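# Move glass cylinder from shelf bench into cart tray

## Task

Take the graduated cylinder that sits on the bench with shelves and leave it standing upright in the cart's top tray, with its base on the tray floor itself rather than on top of another cylinder's base. Every other cylinder must also be standing in the tray at the end. Any cylinder toppling, touching the room floor, dropping more than a few centimetres or being knocked hard (they are glass and break) means failure. The robot must not tip over or finish leaning. At the end the gripper must be open and the robot moved away, with nothing held in place only by the robot.

## Robot and tools

Robot: TidyBot++, a base 0.54 m long, 0.50 m wide and 0.38 m tall on four driven casters. It carries one seven-joint arm with a two-finger gripper. The shoulder sits 0.12 m ahead of the base centre, 0.68 m up. Cameras: base_camera (fixed on the base, looking forward and down) and wrist_camera (fisheye, looks along the hand). Loose objects may occasionally get a brief shove from outside.

Frames: the base frame has its origin on the floor below the base centre, x forward, y left, z up. hand_pose is reported in it and marks the point between the finger pads; its z axis runs out along the fingers, its y axis is the closing direction. The odometry frame is the base frame as it was when the scene began. Heading is positive leftward, range -3.142 to 3.142. base_tilt is in degrees, forward and right positive. Odometry counts wheel rotation, so slip shows as travel and drift of a few cm and degrees builds up.

execute_actions: argument actions is a list holding one action or none (empty just reports state and pictures). An action may contain base, joints, or both, plus optional speeds; its motions begin together. base takes a single relative command measured from where the base last reported itself: translate_m (metres, forward +, -2 to 2), strafe_m (metres, left +, -2 to 2) or rotate_rad (radians, counter-clockwise from above +, -6.3 to 6.3). Very long base moves get refused, so break them up. joints takes absolute targets keyed by name: joint_1_rad (any angle; rotates whole arm about vertical, positive is clockwise from above, opposite to rotate_rad), joint_2_rad shoulder -2.249 to 2.249, joint_3_rad any angle, joint_4_rad elbow -2.579 to 2.579, joint_5_rad any angle, joint_6_rad wrist -2.099 to 2.099, joint_7_rad any angle (hand pointing down: positive is counter-clockwise from above; at 1.57 fingers open toward robot left/right), gripper_pos 0 open to 1 closed. Unbounded joints go the short way, so send steps below half a turn. speeds caps this action only: translate_m and strafe_m 0.05 to 0.5 m/s, rotate_rad 0.1 to 1.57 rad/s (defaults are the maxima). cameras: list of base_camera, wrist_camera or all; omitted or null means all, [] means none. Any bad key or out-of-range number rejects the whole call with no motion. Omitted joints or base may still be chasing an older target.

wait: seconds, 0 to 10; commands nothing and returns state and pictures. zoom_image: camera plus region [x0, y0, x1, y1] in pixels of that camera's latest full image, top-left origin, at most 504 by 504. read_manual: section "licences" only; no motion. finished_scene: scene number of the current scene; final, reports success, and must follow the last command being held. Replying without any tool call ends everything.

Arm geometry: upper arm 0.42 m, forearm 0.31 m, hand 0.31 m to the hand point. With joint_1_rad 0, joint_3_rad 3.14, joint_5_rad 0 (near the start) the arm moves in the x-z plane; segment tilts from vertical (forward +) are j2, j2-j4, and j2-j4-j6. Hand point offset from shoulder = sum of length·sin(tilt) forward and length·cos(tilt) upward. A downward-pointing hand reaches at most about 0.94 m above the floor, and only close to the base. Folded start: hand pointing down, reaching 0.08 m past the base front, elbow up to 1.15 m high. Finger gap is roughly 85·(1 - gripper_pos) mm; closed fingertips reach about 20 mm beyond the hand point; closing to 1 grips with about 100 N per finger continuously.

Result lines: base_status and joint_status per motion. done: reached (for the base, wheels turned as told, possibly slipping or blocked short). off_target: stopped away from goal and may still push. contact_stop/time_out: target dropped, holding there. Gripper off_target at 1 means something is held; done means nothing is. "joint command not followed" with a cause: arm targets withheld (usually a self-collision); not_followed joints may be retried every action. on_its_own lists uncommanded changes. motor_effort is percent of max with peak in brackets, noisy. "ARM HIT": arm struck base or itself. Motor temperatures per joint; MOTOR HOT from 60 °C; at 75 °C an OVER-TEMPERATURE FAULT lets the arm sink and joints say limit_stop_at_motor_heat (resend the target). A torque fault (joints 1-4 over 104.5 N m, 5-7 over 51.3) freezes the arm and gripper 10 s and skips the rest of the call; the base keeps going.

Accuracy: friction and sag leave the hand 1-2 cm off (more when stretched or loaded). Correct by sending each joint previous command + (desired - read). Never command a loaded joint to its read angle. Trust camera images over hand_pose.

Avoid: dropping or knocking the glass; fingers hitting the floor; driving while the arm is caught on something high (tip-over risk); pulling sideways on a raised hand; driving the arm into objects; blocked joints pushing ever harder; long holding of loads (heat). Release and back away before finishing.

Each tool is called by a JSON object that holds its "fn" and its "kwargs".

## Session

{"fn": "execute_actions", "kwargs": {"actions": []}}

Scene clock: 0.00 s.
Motor temperatures (°C, as the motors report them): [33 32 29 30 33 38 44]
base_odometry: x=+0.000 y=+0.000 heading=+0.000 (m, m, rad; odometry frame)
base_tilt: forward=+0.5 right=+0.1 (deg)
base_status: not commanded
joint_positions: joint_1_rad=-0.042 joint_2_rad=-0.366 joint_3_rad=+3.093 joint_4_rad=-2.525 joint_5_rad=+0.013 joint_6_rad=-0.823 joint_7_rad=+1.565 gripper_pos=+0.000
joint_status: not commanded
motor_effort: joint_1_rad=+0 joint_2_rad=-1 joint_3_rad=+0 joint_4_rad=+15 joint_5_rad=+0 joint_6_rad=+1 joint_7_rad=-1 (%)
hand_pose: x=+0.2785 y=+0.0106 z=+0.5926 quat_wxyz=(+0.010, +0.996, +0.045, +0.080) (m; base frame)
pictures: base_camera, wrist_camera
Images, in order (width x height): base_camera 644x364, wrist_camera 644x476.

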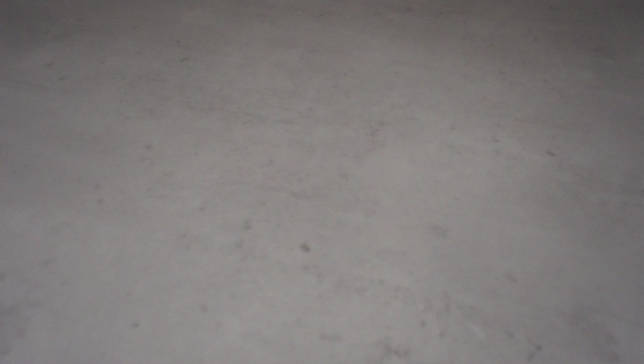

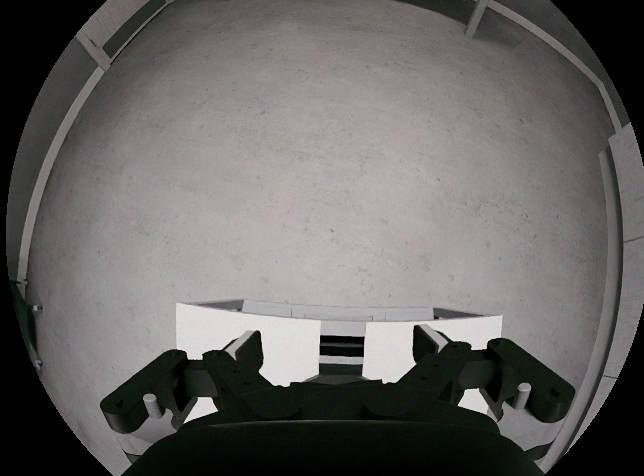

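{"fn": "execute_actions", "kwargs": {"actions": [{"joints":{"joint_6_rad":0.35}}], "cameras": ["wrist_camera"]}}

Scene clock: 2.87 s.
Motor temperatures (°C, as the motors report them): [33 32 29 30 33 38 44]
base_odometry: x=+0.000 y=+0.000 heading=+0.000 (m, m, rad; odometry frame)
base_tilt: forward=+0.6 right=+0.1 (deg)
base_status: not commanded
joint_positions: joint_1_rad=-0.042 joint_2_rad=-0.366 joint_3_rad=+3.093 joint_4_rad=-2.525 joint_5_rad=+0.013 joint_6_rad=+0.340 joint_7_rad=+1.565 gripper_pos=+0.000
joint_status: all done
motor_effort: joint_1_rad=+1(1) joint_2_rad=-5(5) joint_3_rad=+0(0) joint_4_rad=+19(19) joint_5_rad=-1(0) joint_6_rad=+8(8) joint_7_rad=-1(0) (%)
hand_pose: x=+0.5291 y=+0.0409 z=+0.8231 quat_wxyz=(-0.019, +0.788, +0.044, +0.613) (m; base frame)
pictures: wrist_camera
camera_calibration (this result's frames):
wrist_camera: T_world_to_cam=[[0.106259, -0.993882, -0.0301337, 0.0126229], [-0.196372, 0.00873286, -0.980491, 0.970747], [0.974755, 0.110104, -0.194243, -0.227847], [0, 0, 0, 1]] pos_world=[0.411381, 0.0291552, 0.907931]
Images, in order (width x height): wrist_camera 644x476.

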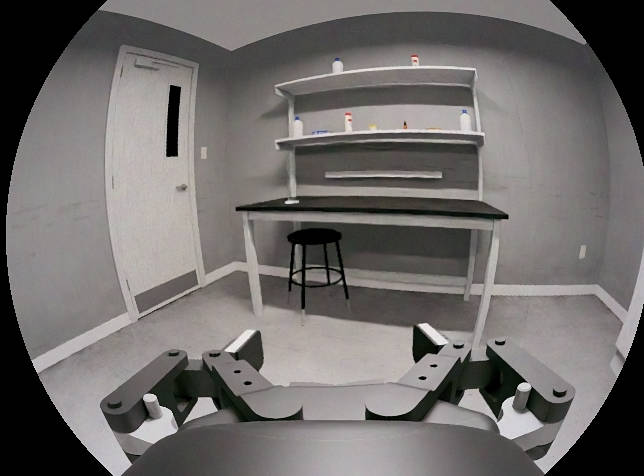

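{"fn": "zoom_image", "kwargs": {"camera": "wrist_camera", "region": [230, 130, 370, 230]}}

{"fn": "execute_actions", "kwargs": {"actions": [{"joints":{"joint_1_rad":-1.6}}], "cameras": ["wrist_camera"]}}

Region (230, 130, 370, 230) of wrist_camera's 644x476 image, scaled by 3.600; it fills the top 360 rows of this view, and the rest is white.

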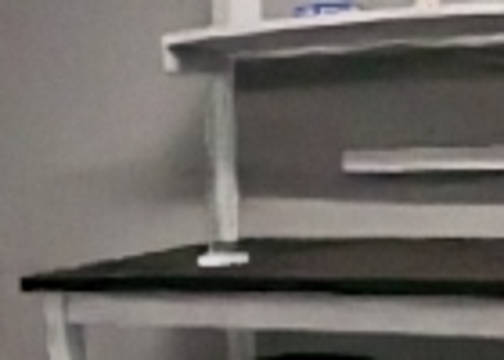

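Scene clock: 7.37 s.
Motor temperatures (°C, as the motors report them): [33 32 29 30 33 38 44]
base_odometry: x=+0.000 y=+0.000 heading=+0.000 (m, m, rad; odometry frame)
base_tilt: forward=+0.5 right=+0.1 (deg)
base_status: not commanded
joint_positions: joint_1_rad=-1.587 joint_2_rad=-0.366 joint_3_rad=+3.093 joint_4_rad=-2.525 joint_5_rad=+0.013 joint_6_rad=+0.340 joint_7_rad=+1.565 gripper_pos=+0.000
joint_status: all done
motor_effort: joint_1_rad=+1(1) joint_2_rad=-5(6) joint_3_rad=+0(0) joint_4_rad=+19(19) joint_5_rad=-1(1) joint_6_rad=+8(8) joint_7_rad=-1(1) (%)
hand_pose: x=+0.0886 y=+0.4110 z=+0.8231 quat_wxyz=(-0.442, +0.534, +0.582, +0.426) (m; base frame)
pictures: wrist_camera
camera_calibration (this result's frames):
wrist_camera: T_world_to_cam=[[0.996264, 0.080937, -0.0301338, -0.0932875], [-0.0137265, -0.196087, -0.980491, 0.949012], [-0.0852667, 0.977241, -0.194243, -0.101704], [0, 0, 0, 1]] pos_world=[0.0972936, 0.293029, 0.907931]
Images, in order (width x height): wrist_camera 644x476.

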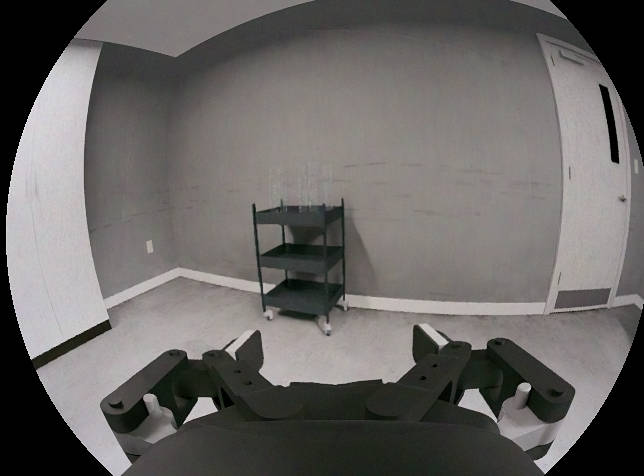

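{"fn": "zoom_image", "kwargs": {"camera": "wrist_camera", "region": [230, 150, 370, 340]}}

Region (230, 150, 370, 340) of wrist_camera's 644x476 image, scaled by 2.653; it fills the left 371 columns of this view, and the rest is white.

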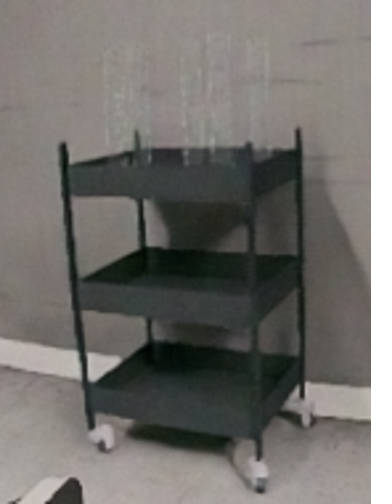

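{"fn": "execute_actions", "kwargs": {"actions": [{"base":{"rotate_rad":-0.28},"joints":{"joint_1_rad":-2.0,"joint_2_rad":0.0,"joint_4_rad":-1.8,"joint_6_rad":-0.3}}], "cameras": []}}

{"fn": "execute_actions", "kwargs": {"actions": [{"base":{"strafe_m":1.05},"joints":{"joint_1_rad":-2.4,"joint_2_rad":0.45,"joint_3_rad":3.14,"joint_4_rad":-0.35,"joint_5_rad":0,"joint_6_rad":-1.4}}]}}

Scene clock: 27.80 s.
Motor temperatures (°C, as the motors report them): [33 32 29 30 33 38 44]
base_odometry: x=+0.000 y=+0.000 heading=-0.280 (m, m, rad; odometry frame)
base_tilt: forward=+0.5 right=+0.0 (deg)
base_status: done
joint_positions: joint_1_rad=-1.987 joint_2_rad=-0.015 joint_3_rad=+3.093 joint_4_rad=-1.825 joint_5_rad=+0.013 joint_6_rad=-0.268 joint_7_rad=+1.565 gripper_pos=+0.000
joint_status: all done
motor_effort: joint_1_rad=+1(1) joint_2_rad=-19(20) joint_3_rad=-1(0) joint_4_rad=+21(21) joint_5_rad=-1(1) joint_6_rad=+7(9) joint_7_rad=-1(1) (%)
hand_pose: x=-0.1369 y=+0.5100 z=+0.8764 quat_wxyz=(-0.429, +0.451, +0.735, +0.269) (m; base frame)
pictures: none
No camera images: the call's "cameras" was empty. Leave "cameras" out to get every camera's image.

Scene clock: 31.43 s.
Motor temperatures (°C, as the motors report them): [33 32 29 30 33 38 44]
base_odometry: x=+0.292 y=+1.009 heading=-0.281 (m, m, rad; odometry frame)
base_tilt: forward=+0.5 right=+0.0 (deg)
base_status: done
joint_positions: joint_1_rad=-2.386 joint_2_rad=+0.442 joint_3_rad=+3.124 joint_4_rad=-0.376 joint_5_rad=+0.013 joint_6_rad=-1.368 joint_7_rad=+1.565 gripper_pos=+0.000
joint_status: all done
motor_effort: joint_1_rad=+0(2) joint_2_rad=-31(33) joint_3_rad=-1(1) joint_4_rad=+17(22) joint_5_rad=-1(1) joint_6_rad=+7(8) joint_7_rad=-1(1) (%)
hand_pose: x=-0.3671 y=+0.4513 z=+1.0973 quat_wxyz=(-0.428, +0.326, +0.826, +0.168) (m; base frame)
pictures: base_camera, wrist_camera
camera_calibration (this result's frames):
wrist_camera: T_world_to_cam=[[0.686404, 0.725012, -0.0566296, -0.00959131], [0.354244, -0.401355, -0.844645, 1.29819], [-0.635106, 0.559707, -0.532323, 0.230927], [0, 0, 0, 1]] pos_world=[-0.30663, 0.398737, 1.2189]
Images, in order (width x height): base_camera 644x364, wrist_camera 644x476.

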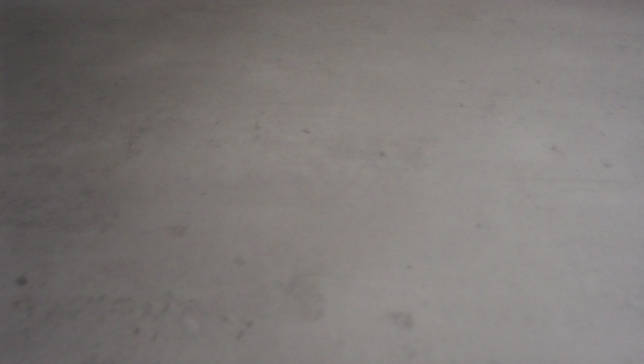

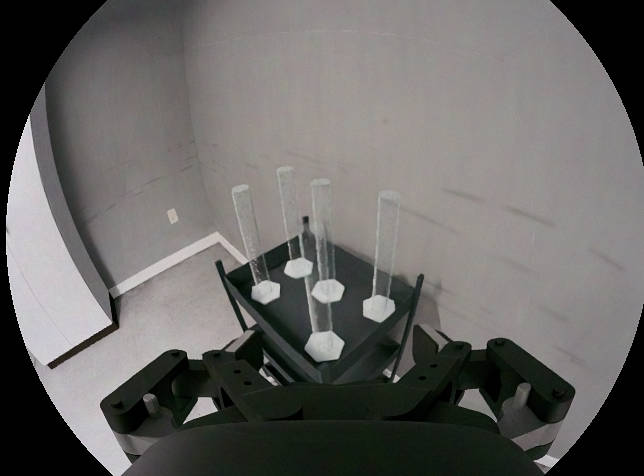

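{"fn": "zoom_image", "kwargs": {"camera": "wrist_camera", "region": [200, 160, 440, 390]}}

Region (200, 160, 440, 390) of wrist_camera's 644x476 image, scaled by 2.100; it fills the top 483 rows of this view, and the rest is white.

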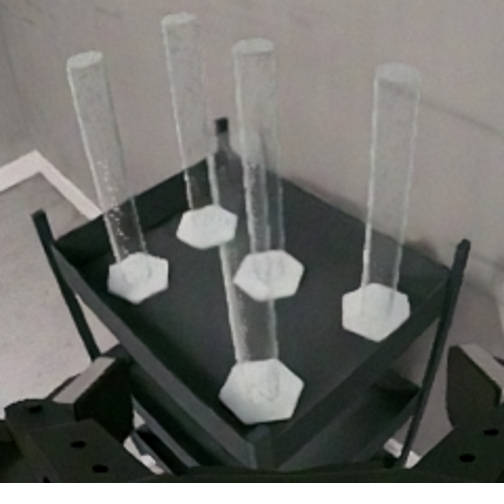

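{"fn": "execute_actions", "kwargs": {"actions": [{"base":{"translate_m":0.9},"joints":{"joint_1_rad":0.0,"joint_2_rad":0.279,"joint_3_rad":3.14,"joint_4_rad":-1.734,"joint_5_rad":0,"joint_6_rad":0.442,"joint_7_rad":1.571}}]}}

Scene clock: 49.73 s.
Motor temperatures (°C, as the motors report them): [33 32 29 30 33 38 44]
base_odometry: x=+1.157 y=+0.760 heading=-0.281 (m, m, rad; odometry frame)
base_tilt: forward=+0.5 right=+0.1 (deg)
base_status: done
joint_positions: joint_1_rad=-0.007 joint_2_rad=+0.296 joint_3_rad=+3.139 joint_4_rad=-1.708 joint_5_rad=+0.013 joint_6_rad=+0.411 joint_7_rad=+1.565 gripper_pos=+0.000
joint_status: all done
motor_effort: joint_1_rad=+1(3) joint_2_rad=-29(37) joint_3_rad=-1(3) joint_4_rad=+21(22) joint_5_rad=+0(0) joint_6_rad=+8(9) joint_7_rad=+0(1) (%)
hand_pose: x=+0.8381 y=+0.0095 z=+0.9452 quat_wxyz=(-0.003, +0.715, +0.007, +0.699) (m; base frame)
pictures: base_camera, wrist_camera
camera_calibration (this result's frames):
wrist_camera: T_world_to_cam=[[0.0400463, -0.998281, -0.0427991, 0.0197988], [0.0296616, 0.0440022, -0.998591, 0.978758], [0.998757, 0.0387203, 0.0313727, -0.734523], [0, 0, 0, 1]] pos_world=[0.703786, 0.00513821, 1.00127]
Images, in order (width x height): base_camera 644x364, wrist_camera 644x476.

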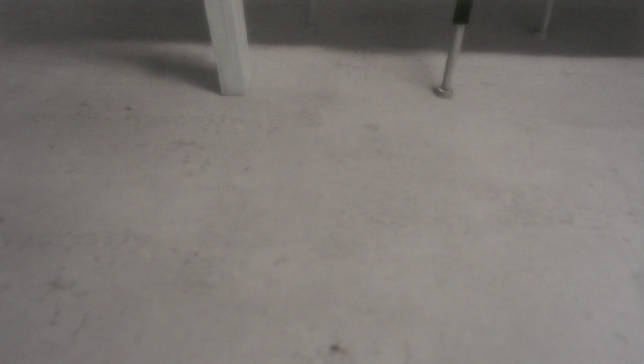

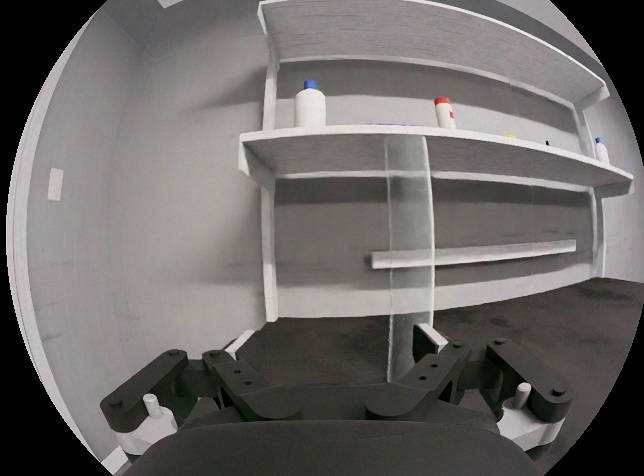

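{"fn": "execute_actions", "kwargs": {"actions": [{"base":{"strafe_m":-0.073}}], "cameras": ["wrist_camera"]}}

Scene clock: 58.53 s.
Motor temperatures (°C, as the motors report them): [33 32 29 30 33 38 44]
base_odometry: x=+1.137 y=+0.689 heading=-0.280 (m, m, rad; odometry frame)
base_tilt: forward=+0.6 right=+0.1 (deg)
base_status: done
joint_positions: joint_1_rad=+0.003 joint_2_rad=+0.295 joint_3_rad=+3.140 joint_4_rad=-1.709 joint_5_rad=+0.013 joint_6_rad=+0.412 joint_7_rad=+1.565 gripper_pos=+0.000
joint_status: not commanded
motor_effort: joint_1_rad=+0(3) joint_2_rad=-29(31) joint_3_rad=-1(3) joint_4_rad=+21(21) joint_5_rad=+0(2) joint_6_rad=+9(9) joint_7_rad=+0(1) (%)
hand_pose: x=+0.8379 y=+0.0017 z=+0.9455 quat_wxyz=(+0.001, +0.715, +0.004, +0.699) (m; base frame)
pictures: wrist_camera
camera_calibration (this result's frames):
wrist_camera: T_world_to_cam=[[0.0292658, -0.998663, -0.0426046, 0.0209386], [0.0308513, 0.043505, -0.998577, 0.978384], [0.999095, 0.0279097, 0.0320833, -0.734993], [0, 0, 0, 1]] pos_world=[0.703531, -0.00114057, 1.00146]
Images, in order (width x height): wrist_camera 644x476.

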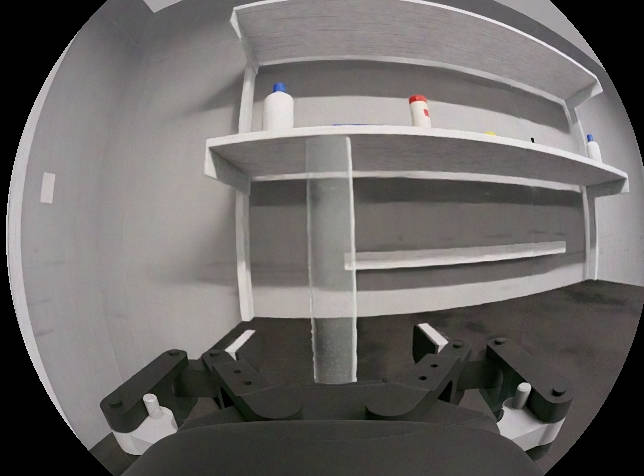

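{"fn": "execute_actions", "kwargs": {"actions": [{"base":{"translate_m":0.11},"speeds":{"translate_m":0.15}}], "cameras": ["wrist_camera"]}}

Scene clock: 62.63 s.
Motor temperatures (°C, as the motors report them): [33 32 29 30 33 38 44]
base_odometry: x=+1.243 y=+0.658 heading=-0.281 (m, m, rad; odometry frame)
base_tilt: forward=+0.6 right=+0.1 (deg)
base_status: done
joint_positions: joint_1_rad=+0.003 joint_2_rad=+0.287 joint_3_rad=+3.140 joint_4_rad=-1.711 joint_5_rad=+0.013 joint_6_rad=+0.413 joint_7_rad=+1.565 gripper_pos=+0.000
joint_status: not commanded
motor_effort: joint_1_rad=+1(1) joint_2_rad=-29(32) joint_3_rad=+0(1) joint_4_rad=+21(22) joint_5_rad=+0(1) joint_6_rad=+8(9) joint_7_rad=-1(1) (%)
hand_pose: x=+0.8356 y=+0.0018 z=+0.9504 quat_wxyz=(+0.001, +0.712, +0.004, +0.702) (m; base frame)
pictures: wrist_camera
camera_calibration (this result's frames):
wrist_camera: T_world_to_cam=[[0.0295881, -0.998664, -0.0423711, 0.0207375], [0.038098, 0.0434856, -0.998327, 0.977106], [0.998836, 0.0279244, 0.0393338, -0.739532], [0, 0, 0, 1]] pos_world=[0.700832, -0.00112926, 1.00544]
Images, in order (width x height): wrist_camera 644x476.

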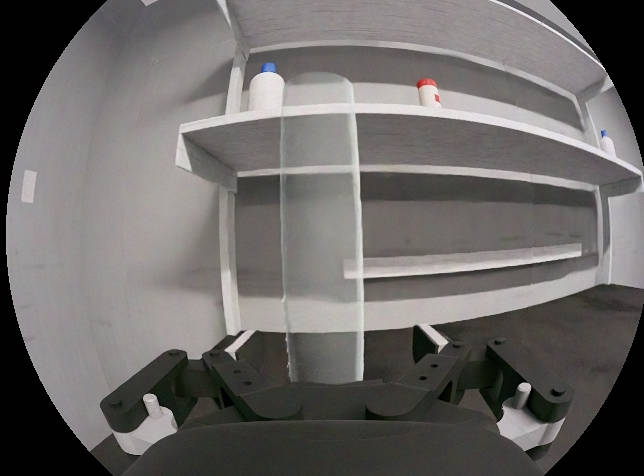

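{"fn": "execute_actions", "kwargs": {"actions": [{"base":{"translate_m":0.012},"joints":{"joint_1_rad":-0.014,"gripper_pos":0.3}}], "cameras": ["wrist_camera"]}}

Scene clock: 66.03 s.
Motor temperatures (°C, as the motors report them): [33 32 29 30 33 38 44]
base_odometry: x=+1.255 y=+0.655 heading=-0.281 (m, m, rad; odometry frame)
base_tilt: forward=+0.6 right=+0.1 (deg)
base_status: done
joint_positions: joint_1_rad=-0.003 joint_2_rad=+0.286 joint_3_rad=+3.140 joint_4_rad=-1.711 joint_5_rad=+0.013 joint_6_rad=+0.413 joint_7_rad=+1.565 gripper_pos=+0.300
joint_status: all done
motor_effort: joint_1_rad=+0(1) joint_2_rad=-29(33) joint_3_rad=+0(3) joint_4_rad=+21(21) joint_5_rad=-1(0) joint_6_rad=+9(8) joint_7_rad=+0(1) (%)
hand_pose: x=+0.8350 y=+0.0067 z=+0.9516 quat_wxyz=(-0.002, +0.712, +0.006, +0.702) (m; base frame)
pictures: wrist_camera
camera_calibration (this result's frames):
wrist_camera: T_world_to_cam=[[0.0365277, -0.998436, -0.042318, 0.0198772], [0.0394267, 0.0437531, -0.998264, 0.976888], [0.998555, 0.0347959, 0.0409632, -0.740513], [0, 0, 0, 1]] pos_world=[0.700201, 0.00287103, 1.00637]
Images, in order (width x height): wrist_camera 644x476.

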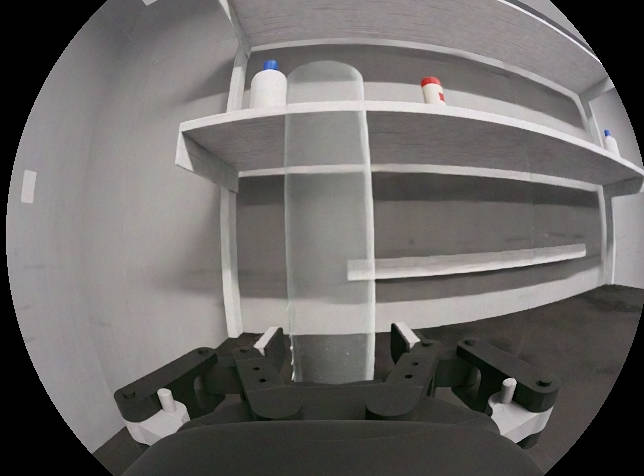

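{"fn": "execute_actions", "kwargs": {"actions": [{"joints":{"gripper_pos":0.7}}], "cameras": ["wrist_camera"]}}

Scene clock: 69.17 s.
Motor temperatures (°C, as the motors report them): [33 32 29 30 33 38 44]
base_odometry: x=+1.255 y=+0.655 heading=-0.281 (m, m, rad; odometry frame)
base_tilt: forward=+0.5 right=+0.1 (deg)
base_status: not commanded
joint_positions: joint_1_rad=-0.003 joint_2_rad=+0.286 joint_3_rad=+3.140 joint_4_rad=-1.711 joint_5_rad=+0.013 joint_6_rad=+0.413 joint_7_rad=+1.565 gripper_pos=+0.556
joint_status: gripper_pos off_target (ended at +0.556, target +0.700)
motor_effort: joint_1_rad=+0(2) joint_2_rad=-30(30) joint_3_rad=+0(2) joint_4_rad=+21(21) joint_5_rad=-1(1) joint_6_rad=+8(9) joint_7_rad=-1(1) (%)
hand_pose: x=+0.8350 y=+0.0067 z=+0.9515 quat_wxyz=(-0.002, +0.712, +0.006, +0.702) (m; base frame)
pictures: wrist_camera
camera_calibration (this result's frames):
wrist_camera: T_world_to_cam=[[0.0365722, -0.998434, -0.0423211, 0.0198757], [0.0393268, 0.0437545, -0.998268, 0.976915], [0.998557, 0.0348445, 0.0408655, -0.740407], [0, 0, 0, 1]] pos_world=[0.700192, 0.00289926, 1.00632]
Images, in order (width x height): wrist_camera 644x476.

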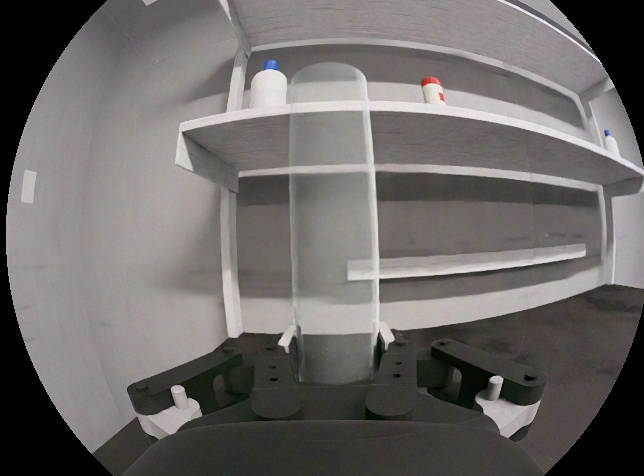

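{"fn": "execute_actions", "kwargs": {"actions": [{"joints":{"joint_2_rad":0.22,"joint_4_rad":-1.575,"joint_6_rad":0.215}}], "cameras": ["wrist_camera"]}}

Scene clock: 73.53 s.
Motor temperatures (°C, as the motors report them): [33 32 29 30 33 38 44]
base_odometry: x=+1.255 y=+0.655 heading=-0.281 (m, m, rad; odometry frame)
base_tilt: forward=+0.6 right=+0.1 (deg)
base_status: not commanded
joint_positions: joint_1_rad=-0.003 joint_2_rad=+0.244 joint_3_rad=+3.140 joint_4_rad=-1.609 joint_5_rad=+0.013 joint_6_rad=+0.235 joint_7_rad=+1.565 gripper_pos=+0.556
joint_status: all done
motor_effort: joint_1_rad=+1(1) joint_2_rad=-31(33) joint_3_rad=+0(1) joint_4_rad=+23(24) joint_5_rad=-1(1) joint_6_rad=+9(11) joint_7_rad=-1(1) (%)
hand_pose: x=+0.8334 y=+0.0060 z=+0.9878 quat_wxyz=(-0.001, +0.724, +0.006, +0.690) (m; base frame)
pictures: wrist_camera
camera_calibration (this result's frames):
wrist_camera: T_world_to_cam=[[0.0329223, -0.998557, -0.0424272, 0.0239246], [0.005085, 0.042617, -0.999079, 1.04254], [0.999445, 0.0326763, 0.00648072, -0.707016], [0, 0, 0, 1]] pos_world=[0.700534, 0.00256292, 1.04717]
Images, in order (width x height): wrist_camera 644x476.

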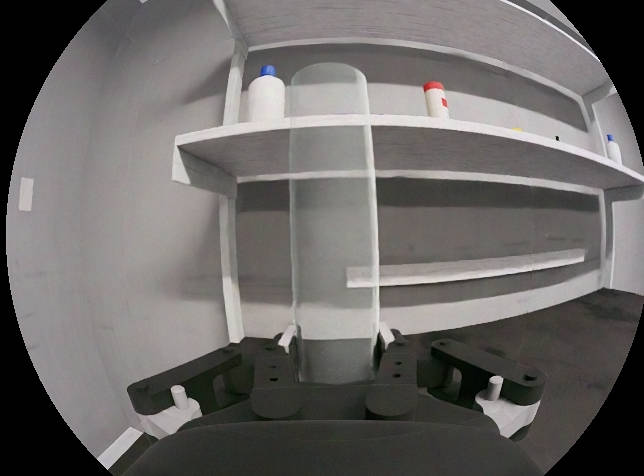

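{"fn": "execute_actions", "kwargs": {"actions": [{"base":{"translate_m":-1.86},"joints":{"joint_1_rad":-1.58,"joint_2_rad":-0.28,"joint_4_rad":-2.02,"joint_6_rad":0.16}}], "cameras": ["wrist_camera"]}}

Scene clock: 90.60 s.
Motor temperatures (°C, as the motors report them): [33 33 29 30 33 38 44]
base_odometry: x=-0.533 y=+1.170 heading=-0.281 (m, m, rad; odometry frame)
base_tilt: forward=+0.5 right=+0.0 (deg)
base_status: done
joint_positions: joint_1_rad=-1.571 joint_2_rad=-0.254 joint_3_rad=+3.135 joint_4_rad=-2.006 joint_5_rad=+0.013 joint_6_rad=+0.180 joint_7_rad=+1.565 gripper_pos=+0.556
joint_status: all done
motor_effort: joint_1_rad=+1(2) joint_2_rad=-14(36) joint_3_rad=+0(2) joint_4_rad=+25(25) joint_5_rad=+0(1) joint_6_rad=+9(10) joint_7_rad=-1(1) (%)
hand_pose: x=+0.1130 y=+0.5148 z=+1.0320 quat_wxyz=(-0.500, +0.496, +0.505, +0.500) (m; base frame)
pictures: wrist_camera
camera_calibration (this result's frames):
wrist_camera: T_world_to_cam=[[0.998626, 0.0352102, -0.0388221, -0.0874495], [-0.0406009, 0.0512975, -0.997858, 1.06817], [-0.0331433, 0.998063, 0.0526565, -0.431834], [0, 0, 0, 1]] pos_world=[0.116386, 0.379282, 1.08523]
Images, in order (width x height): wrist_camera 644x476.

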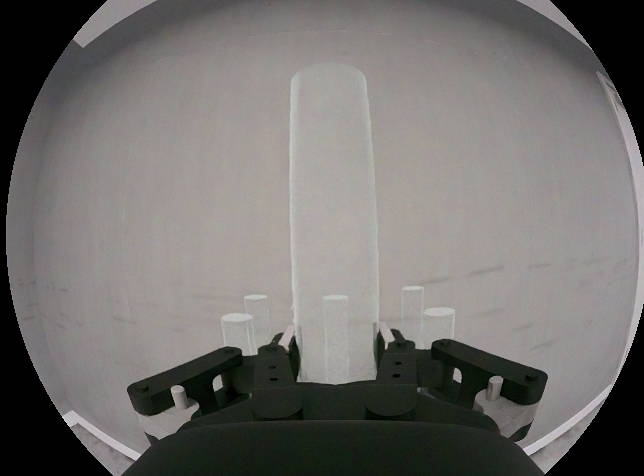

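{"fn": "zoom_image", "kwargs": {"camera": "wrist_camera", "region": [210, 270, 470, 390]}}

Region (210, 270, 470, 390) of wrist_camera's 644x476 image, scaled by 1.938; it fills the top 233 rows of this view, and the rest is white.

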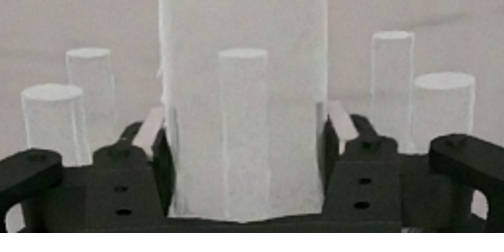

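{"fn": "execute_actions", "kwargs": {"actions": [{"base":{"strafe_m":0.13},"speeds":{"strafe_m":0.2},"joints":{"joint_2_rad":-0.2,"joint_4_rad":-2.218,"joint_6_rad":0.445}}], "cameras": ["wrist_camera"]}}

Scene clock: 100.40 s.
Motor temperatures (°C, as the motors report them): [33 33 29 30 33 38 44]
base_odometry: x=-0.497 y=+1.295 heading=-0.280 (m, m, rad; odometry frame)
base_tilt: forward=+0.5 right=+0.1 (deg)
base_status: done
joint_positions: joint_1_rad=-1.571 joint_2_rad=-0.188 joint_3_rad=+3.135 joint_4_rad=-2.208 joint_5_rad=+0.013 joint_6_rad=+0.402 joint_7_rad=+1.565 gripper_pos=+0.556
joint_status: all done
motor_effort: joint_1_rad=+1(0) joint_2_rad=-15(17) joint_3_rad=+0(0) joint_4_rad=+23(25) joint_5_rad=+0(0) joint_6_rad=+9(11) joint_7_rad=-1(1) (%)
hand_pose: x=+0.1123 y=+0.5153 z=+0.9440 quat_wxyz=(-0.489, +0.507, +0.517, +0.487) (m; base frame)
pictures: wrist_camera
camera_calibration (this result's frames):
wrist_camera: T_world_to_cam=[[0.998482, 0.0362122, -0.0415015, -0.0881768], [-0.0417231, 0.00538348, -0.999115, 1.00528], [-0.0359567, 0.99933, 0.00688619, -0.384872], [0, 0, 0, 1]] pos_world=[0.116148, 0.382395, 1.00338]
Images, in order (width x height): wrist_camera 644x476.

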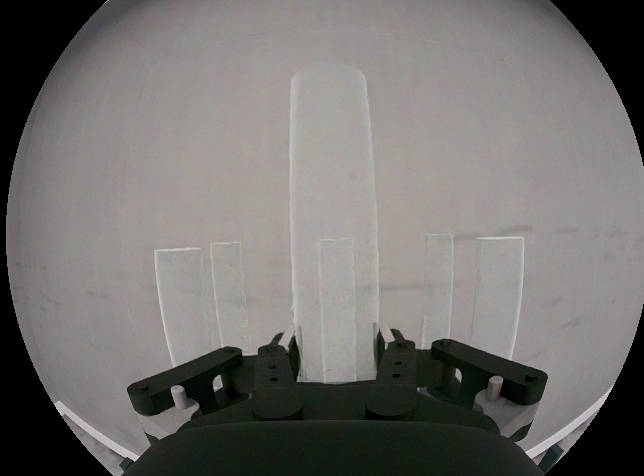

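{"fn": "execute_actions", "kwargs": {"actions": [{"base":{"strafe_m":0.06},"speeds":{"strafe_m":0.15},"joints":{"joint_6_rad":0.479}}], "cameras": ["wrist_camera"]}}

Scene clock: 107.60 s.
Motor temperatures (°C, as the motors report them): [33 33 29 30 33 38 44]
base_odometry: x=-0.481 y=+1.353 heading=-0.280 (m, m, rad; odometry frame)
base_tilt: forward=+0.5 right=+0.0 (deg)
base_status: done
joint_positions: joint_1_rad=-1.571 joint_2_rad=-0.187 joint_3_rad=+3.135 joint_4_rad=-2.210 joint_5_rad=+0.013 joint_6_rad=+0.440 joint_7_rad=+1.565 gripper_pos=+0.556
joint_status: all done
motor_effort: joint_1_rad=+0(2) joint_2_rad=-15(17) joint_3_rad=+0(1) joint_4_rad=+23(24) joint_5_rad=+0(0) joint_6_rad=+10(10) joint_7_rad=-1(1) (%)
hand_pose: x=+0.1121 y=+0.5156 z=+0.9541 quat_wxyz=(-0.498, +0.498, +0.508, +0.496) (m; base frame)
pictures: wrist_camera
camera_calibration (this result's frames):
wrist_camera: T_world_to_cam=[[0.998444, 0.0381532, -0.0406579, -0.0894124], [-0.0421929, 0.0403293, -0.998295, 0.996631], [-0.0364484, 0.998458, 0.0418764, -0.41816], [0, 0, 0, 1]] pos_world=[0.116083, 0.380733, 1.00881]
Images, in order (width x height): wrist_camera 644x476.

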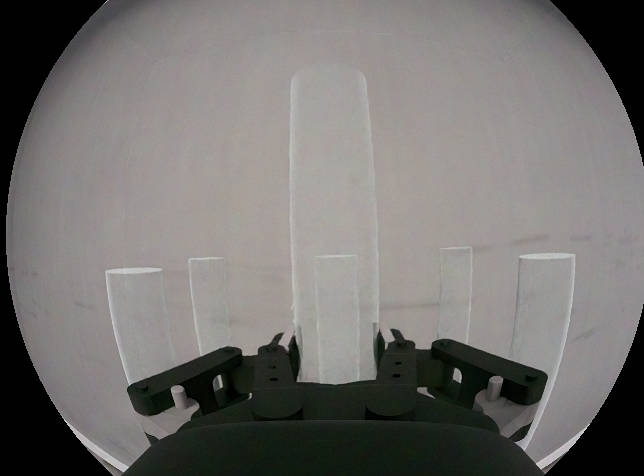

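{"fn": "execute_actions", "kwargs": {"actions": [{"joints":{"joint_2_rad":-0.13,"joint_4_rad":-2.322,"joint_6_rad":0.647}}], "cameras": []}}

{"fn": "execute_actions", "kwargs": {"actions": [{"joints":{"joint_2_rad":-0.047,"joint_4_rad":-2.41,"joint_6_rad":0.818}}], "cameras": ["wrist_camera"]}}

Scene clock: 125.73 s.
Motor temperatures (°C, as the motors report them): [33 33 29 30 33 39 44]
base_odometry: x=-0.481 y=+1.353 heading=-0.280 (m, m, rad; odometry frame)
base_tilt: forward=+0.5 right=+0.1 (deg)
base_status: not commanded
joint_positions: joint_1_rad=-1.571 joint_2_rad=-0.129 joint_3_rad=+3.135 joint_4_rad=-2.314 joint_5_rad=+0.013 joint_6_rad=+0.603 joint_7_rad=+1.565 gripper_pos=+0.556
joint_status: all done
motor_effort: joint_1_rad=+0(1) joint_2_rad=-15(17) joint_3_rad=+0(0) joint_4_rad=+21(23) joint_5_rad=+0(0) joint_6_rad=+10(10) joint_7_rad=-1(1) (%)
hand_pose: x=+0.1117 y=+0.5138 z=+0.9142 quat_wxyz=(-0.499, +0.498, +0.508, +0.495) (m; base frame)
pictures: none
No camera images: the call's "cameras" was empty. Leave "cameras" out to get every camera's image.

Scene clock: 126.67 s.
Motor temperatures (°C, as the motors report them): [33 33 29 30 33 39 44]
base_odometry: x=-0.481 y=+1.353 heading=-0.280 (m, m, rad; odometry frame)
base_tilt: forward=+0.5 right=+0.0 (deg)
base_status: not commanded
joint_positions: joint_1_rad=-1.571 joint_2_rad=-0.045 joint_3_rad=+3.135 joint_4_rad=-2.402 joint_5_rad=+0.013 joint_6_rad=+0.775 joint_7_rad=+1.565 gripper_pos=+0.556
joint_status: all done
motor_effort: joint_1_rad=+1(1) joint_2_rad=-16(19) joint_3_rad=+0(1) joint_4_rad=+19(21) joint_5_rad=+0(1) joint_6_rad=+10(11) joint_7_rad=-1(1) (%)
hand_pose: x=+0.1112 y=+0.5145 z=+0.8760 quat_wxyz=(-0.500, +0.498, +0.508, +0.494) (m; base frame)
pictures: wrist_camera
camera_calibration (this result's frames):
wrist_camera: T_world_to_cam=[[0.998145, 0.0419002, -0.0441725, -0.0904536], [-0.0458681, 0.0404064, -0.99813, 0.918818], [-0.040037, 0.998304, 0.0422533, -0.413616], [0, 0, 0, 1]] pos_world=[0.11587, 0.379579, 0.930581]
Images, in order (width x height): wrist_camera 644x476.

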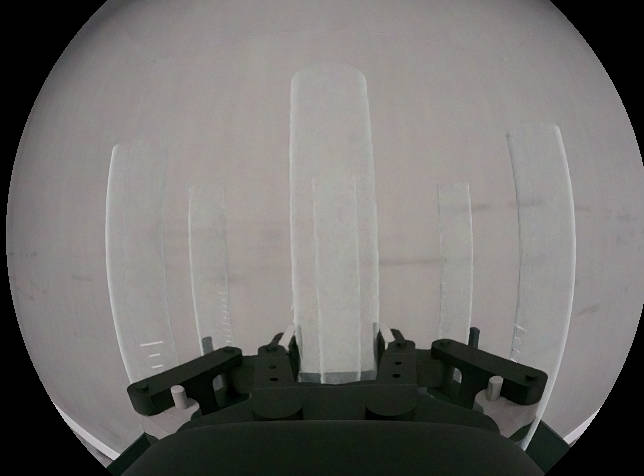

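{"fn": "execute_actions", "kwargs": {"actions": [{"joints":{"joint_2_rad":0.010,"joint_4_rad":-2.456,"joint_6_rad":0.921}}], "cameras": ["wrist_camera"]}}

Scene clock: 131.03 s.
Motor temperatures (°C, as the motors report them): [33 33 29 30 33 39 44]
base_odometry: x=-0.481 y=+1.353 heading=-0.280 (m, m, rad; odometry frame)
base_tilt: forward=+0.5 right=+0.0 (deg)
base_status: not commanded
joint_positions: joint_1_rad=-1.571 joint_2_rad=+0.009 joint_3_rad=+3.135 joint_4_rad=-2.444 joint_5_rad=+0.013 joint_6_rad=+0.879 joint_7_rad=+1.565 gripper_pos=+0.556
joint_status: all done
motor_effort: joint_1_rad=+0(1) joint_2_rad=-17(18) joint_3_rad=+0(0) joint_4_rad=+18(20) joint_5_rad=-1(0) joint_6_rad=+10(10) joint_7_rad=-1(1) (%)
hand_pose: x=+0.1110 y=+0.5147 z=+0.8587 quat_wxyz=(-0.503, +0.496, +0.506, +0.496) (m; base frame)
pictures: wrist_camera
camera_calibration (this result's frames):
wrist_camera: T_world_to_cam=[[0.998039, 0.0432355, -0.0452574, -0.090735], [-0.0473628, 0.0489826, -0.997676, 0.896974], [-0.0409182, 0.997863, 0.0509344, -0.420246], [0, 0, 0, 1]] pos_world=[0.115845, 0.379334, 0.912188]
Images, in order (width x height): wrist_camera 644x476.

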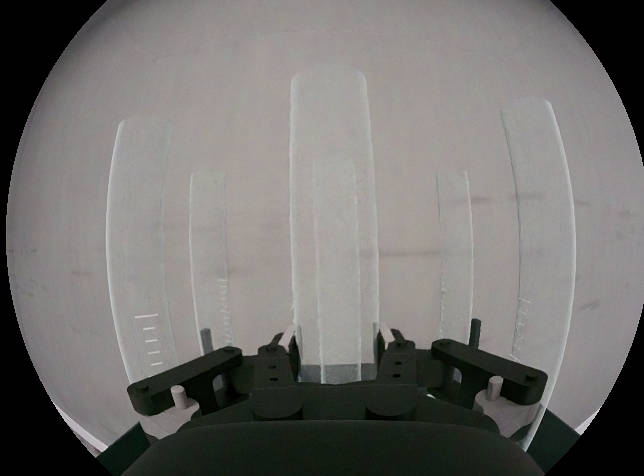

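{"fn": "execute_actions", "kwargs": {"actions": [{"joints":{"joint_2_rad":0.032,"joint_4_rad":-2.468,"joint_6_rad":0.945}}], "cameras": ["wrist_camera"]}}

Scene clock: 133.17 s.
Motor temperatures (°C, as the motors report them): [33 33 29 30 33 39 44]
base_odometry: x=-0.481 y=+1.353 heading=-0.280 (m, m, rad; odometry frame)
base_tilt: forward=+0.5 right=+0.0 (deg)
base_status: not commanded
joint_positions: joint_1_rad=-1.571 joint_2_rad=+0.027 joint_3_rad=+3.135 joint_4_rad=-2.453 joint_5_rad=+0.013 joint_6_rad=+0.903 joint_7_rad=+1.565 gripper_pos=+0.556
joint_status: all done
motor_effort: joint_1_rad=+1(1) joint_2_rad=-17(19) joint_3_rad=-1(0) joint_4_rad=+18(19) joint_5_rad=+0(0) joint_6_rad=+10(11) joint_7_rad=+0(0) (%)
hand_pose: x=+0.1110 y=+0.5157 z=+0.8520 quat_wxyz=(-0.502, +0.497, +0.507, +0.495) (m; base frame)
pictures: wrist_camera
camera_calibration (this result's frames):
wrist_camera: T_world_to_cam=[[0.998016, 0.0432427, -0.0457701, -0.090602], [-0.0477086, 0.0449144, -0.997851, 0.892457], [-0.0410941, 0.998054, 0.0468884, -0.417515], [0, 0, 0, 1]] pos_world=[0.115843, 0.380537, 0.905969]
Images, in order (width x height): wrist_camera 644x476.

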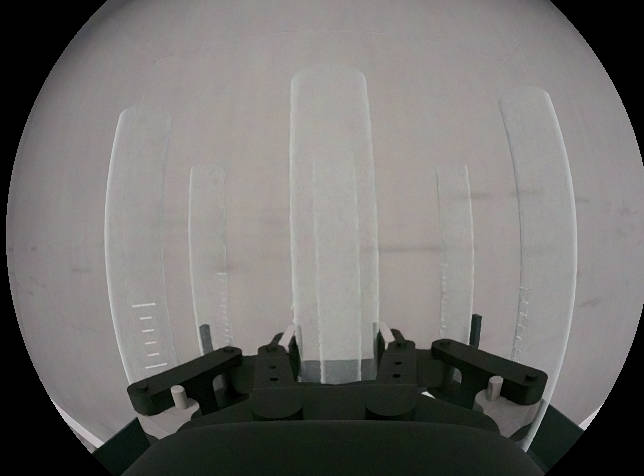

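Still no contact load; a little lower.

{"fn": "execute_actions", "kwargs": {"actions": [{"joints":{"joint_2_rad":0.052,"joint_4_rad":-2.484,"joint_6_rad":0.972}}], "cameras": ["wrist_camera"]}}

Scene clock: 135.20 s.
Motor temperatures (°C, as the motors report them): [33 33 29 30 33 39 44]
base_odometry: x=-0.481 y=+1.353 heading=-0.280 (m, m, rad; odometry frame)
base_tilt: forward=+0.5 right=+0.0 (deg)
base_status: not commanded
joint_positions: joint_1_rad=-1.571 joint_2_rad=+0.040 joint_3_rad=+3.135 joint_4_rad=-2.463 joint_5_rad=+0.013 joint_6_rad=+0.937 joint_7_rad=+1.565 gripper_pos=+0.556
joint_status: all done
motor_effort: joint_1_rad=+0(1) joint_2_rad=-17(18) joint_3_rad=-1(0) joint_4_rad=+16(18) joint_5_rad=-1(1) joint_6_rad=+8(10) joint_7_rad=-1(1) (%)
hand_pose: x=+0.1109 y=+0.5153 z=+0.8510 quat_wxyz=(-0.505, +0.494, +0.504, +0.497) (m; base frame)
pictures: wrist_camera
camera_calibration (this result's frames):
wrist_camera: T_world_to_cam=[[0.99798, 0.0440268, -0.0457981, -0.0909409], [-0.0482415, 0.0561379, -0.997257, 0.885272], [-0.041335, 0.997452, 0.0581485, -0.426396], [0, 0, 0, 1]] pos_world=[0.115839, 0.379616, 0.903473]
Images, in order (width x height): wrist_camera 644x476.

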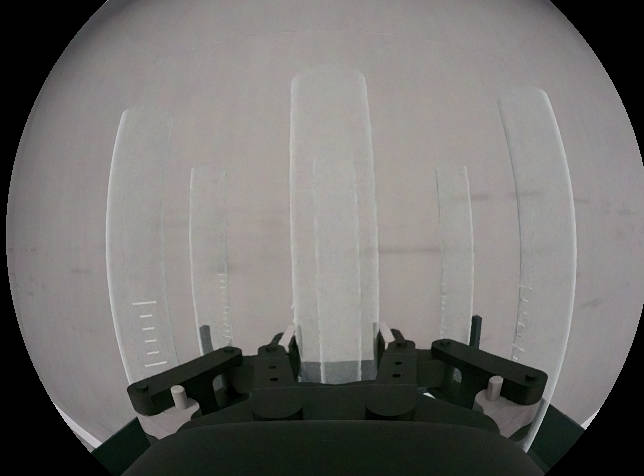

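Contact made. Release.

{"fn": "execute_actions", "kwargs": {"actions": [{"joints":{"gripper_pos":0.2}}], "cameras": ["wrist_camera"]}}

{"fn": "execute_actions", "kwargs": {"actions": [{"base":{"strafe_m":-0.3},"speeds":{"strafe_m":0.3}}], "cameras": ["wrist_camera"]}}

Scene clock: 139.33 s.
Motor temperatures (°C, as the motors report them): [33 33 29 30 33 39 44]
base_odometry: x=-0.481 y=+1.353 heading=-0.280 (m, m, rad; odometry frame)
base_tilt: forward=+0.5 right=+0.0 (deg)
base_status: not commanded
joint_positions: joint_1_rad=-1.571 joint_2_rad=+0.040 joint_3_rad=+3.135 joint_4_rad=-2.463 joint_5_rad=+0.013 joint_6_rad=+0.940 joint_7_rad=+1.565 gripper_pos=+0.200
joint_status: all done
motor_effort: joint_1_rad=+1(1) joint_2_rad=-16(17) joint_3_rad=+0(1) joint_4_rad=+15(16) joint_5_rad=+0(0) joint_6_rad=+9(8) joint_7_rad=-1(1) (%)
hand_pose: x=+0.1109 y=+0.5153 z=+0.8520 quat_wxyz=(-0.506, +0.493, +0.503, +0.498) (m; base frame)
pictures: wrist_camera
camera_calibration (this result's frames):
wrist_camera: T_world_to_cam=[[0.997976, 0.0441999, -0.0457116, -0.0910493], [-0.0482993, 0.0593677, -0.997067, 0.884458], [-0.0413564, 0.997257, 0.0613824, -0.429102], [0, 0, 0, 1]] pos_world=[0.115838, 0.379441, 0.904042]
Images, in order (width x height): wrist_camera 644x476.

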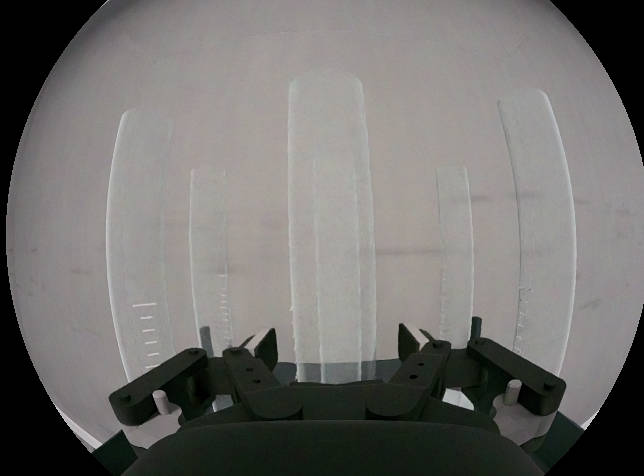

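Scene clock: 141.33 s.
Motor temperatures (°C, as the motors report them): [33 33 29 30 33 39 44]
base_odometry: x=-0.564 y=+1.065 heading=-0.280 (m, m, rad; odometry frame)
base_tilt: forward=+0.5 right=+0.1 (deg)
base_status: done
joint_positions: joint_1_rad=-1.572 joint_2_rad=+0.046 joint_3_rad=+3.135 joint_4_rad=-2.464 joint_5_rad=+0.013 joint_6_rad=+0.942 joint_7_rad=+1.565 gripper_pos=+0.200
joint_status: not commanded
motor_effort: joint_1_rad=+1(2) joint_2_rad=-16(19) joint_3_rad=-1(3) joint_4_rad=+15(16) joint_5_rad=-1(0) joint_6_rad=+8(8) joint_7_rad=-1(0) (%)
hand_pose: x=+0.1103 y=+0.5160 z=+0.8490 quat_wxyz=(-0.505, +0.494, +0.505, +0.496) (m; base frame)
pictures: wrist_camera
camera_calibration (this result's frames):
wrist_camera: T_world_to_cam=[[0.997927, 0.0450586, -0.0459567, -0.0908781], [-0.0483786, 0.0542192, -0.997356, 0.884291], [-0.0424478, 0.997512, 0.0562867, -0.425281], [0, 0, 0, 1]] pos_world=[0.115418, 0.380372, 0.901714]
Images, in order (width x height): wrist_camera 644x476.

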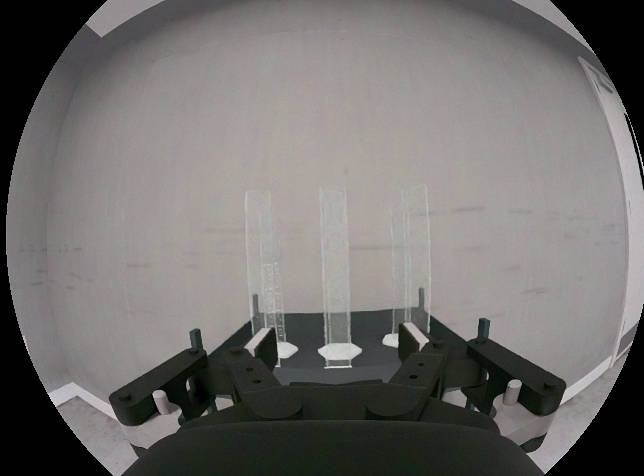

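{"fn": "finished_scene", "kwargs": {"scene": 1}}

The scene is finished: the task was done.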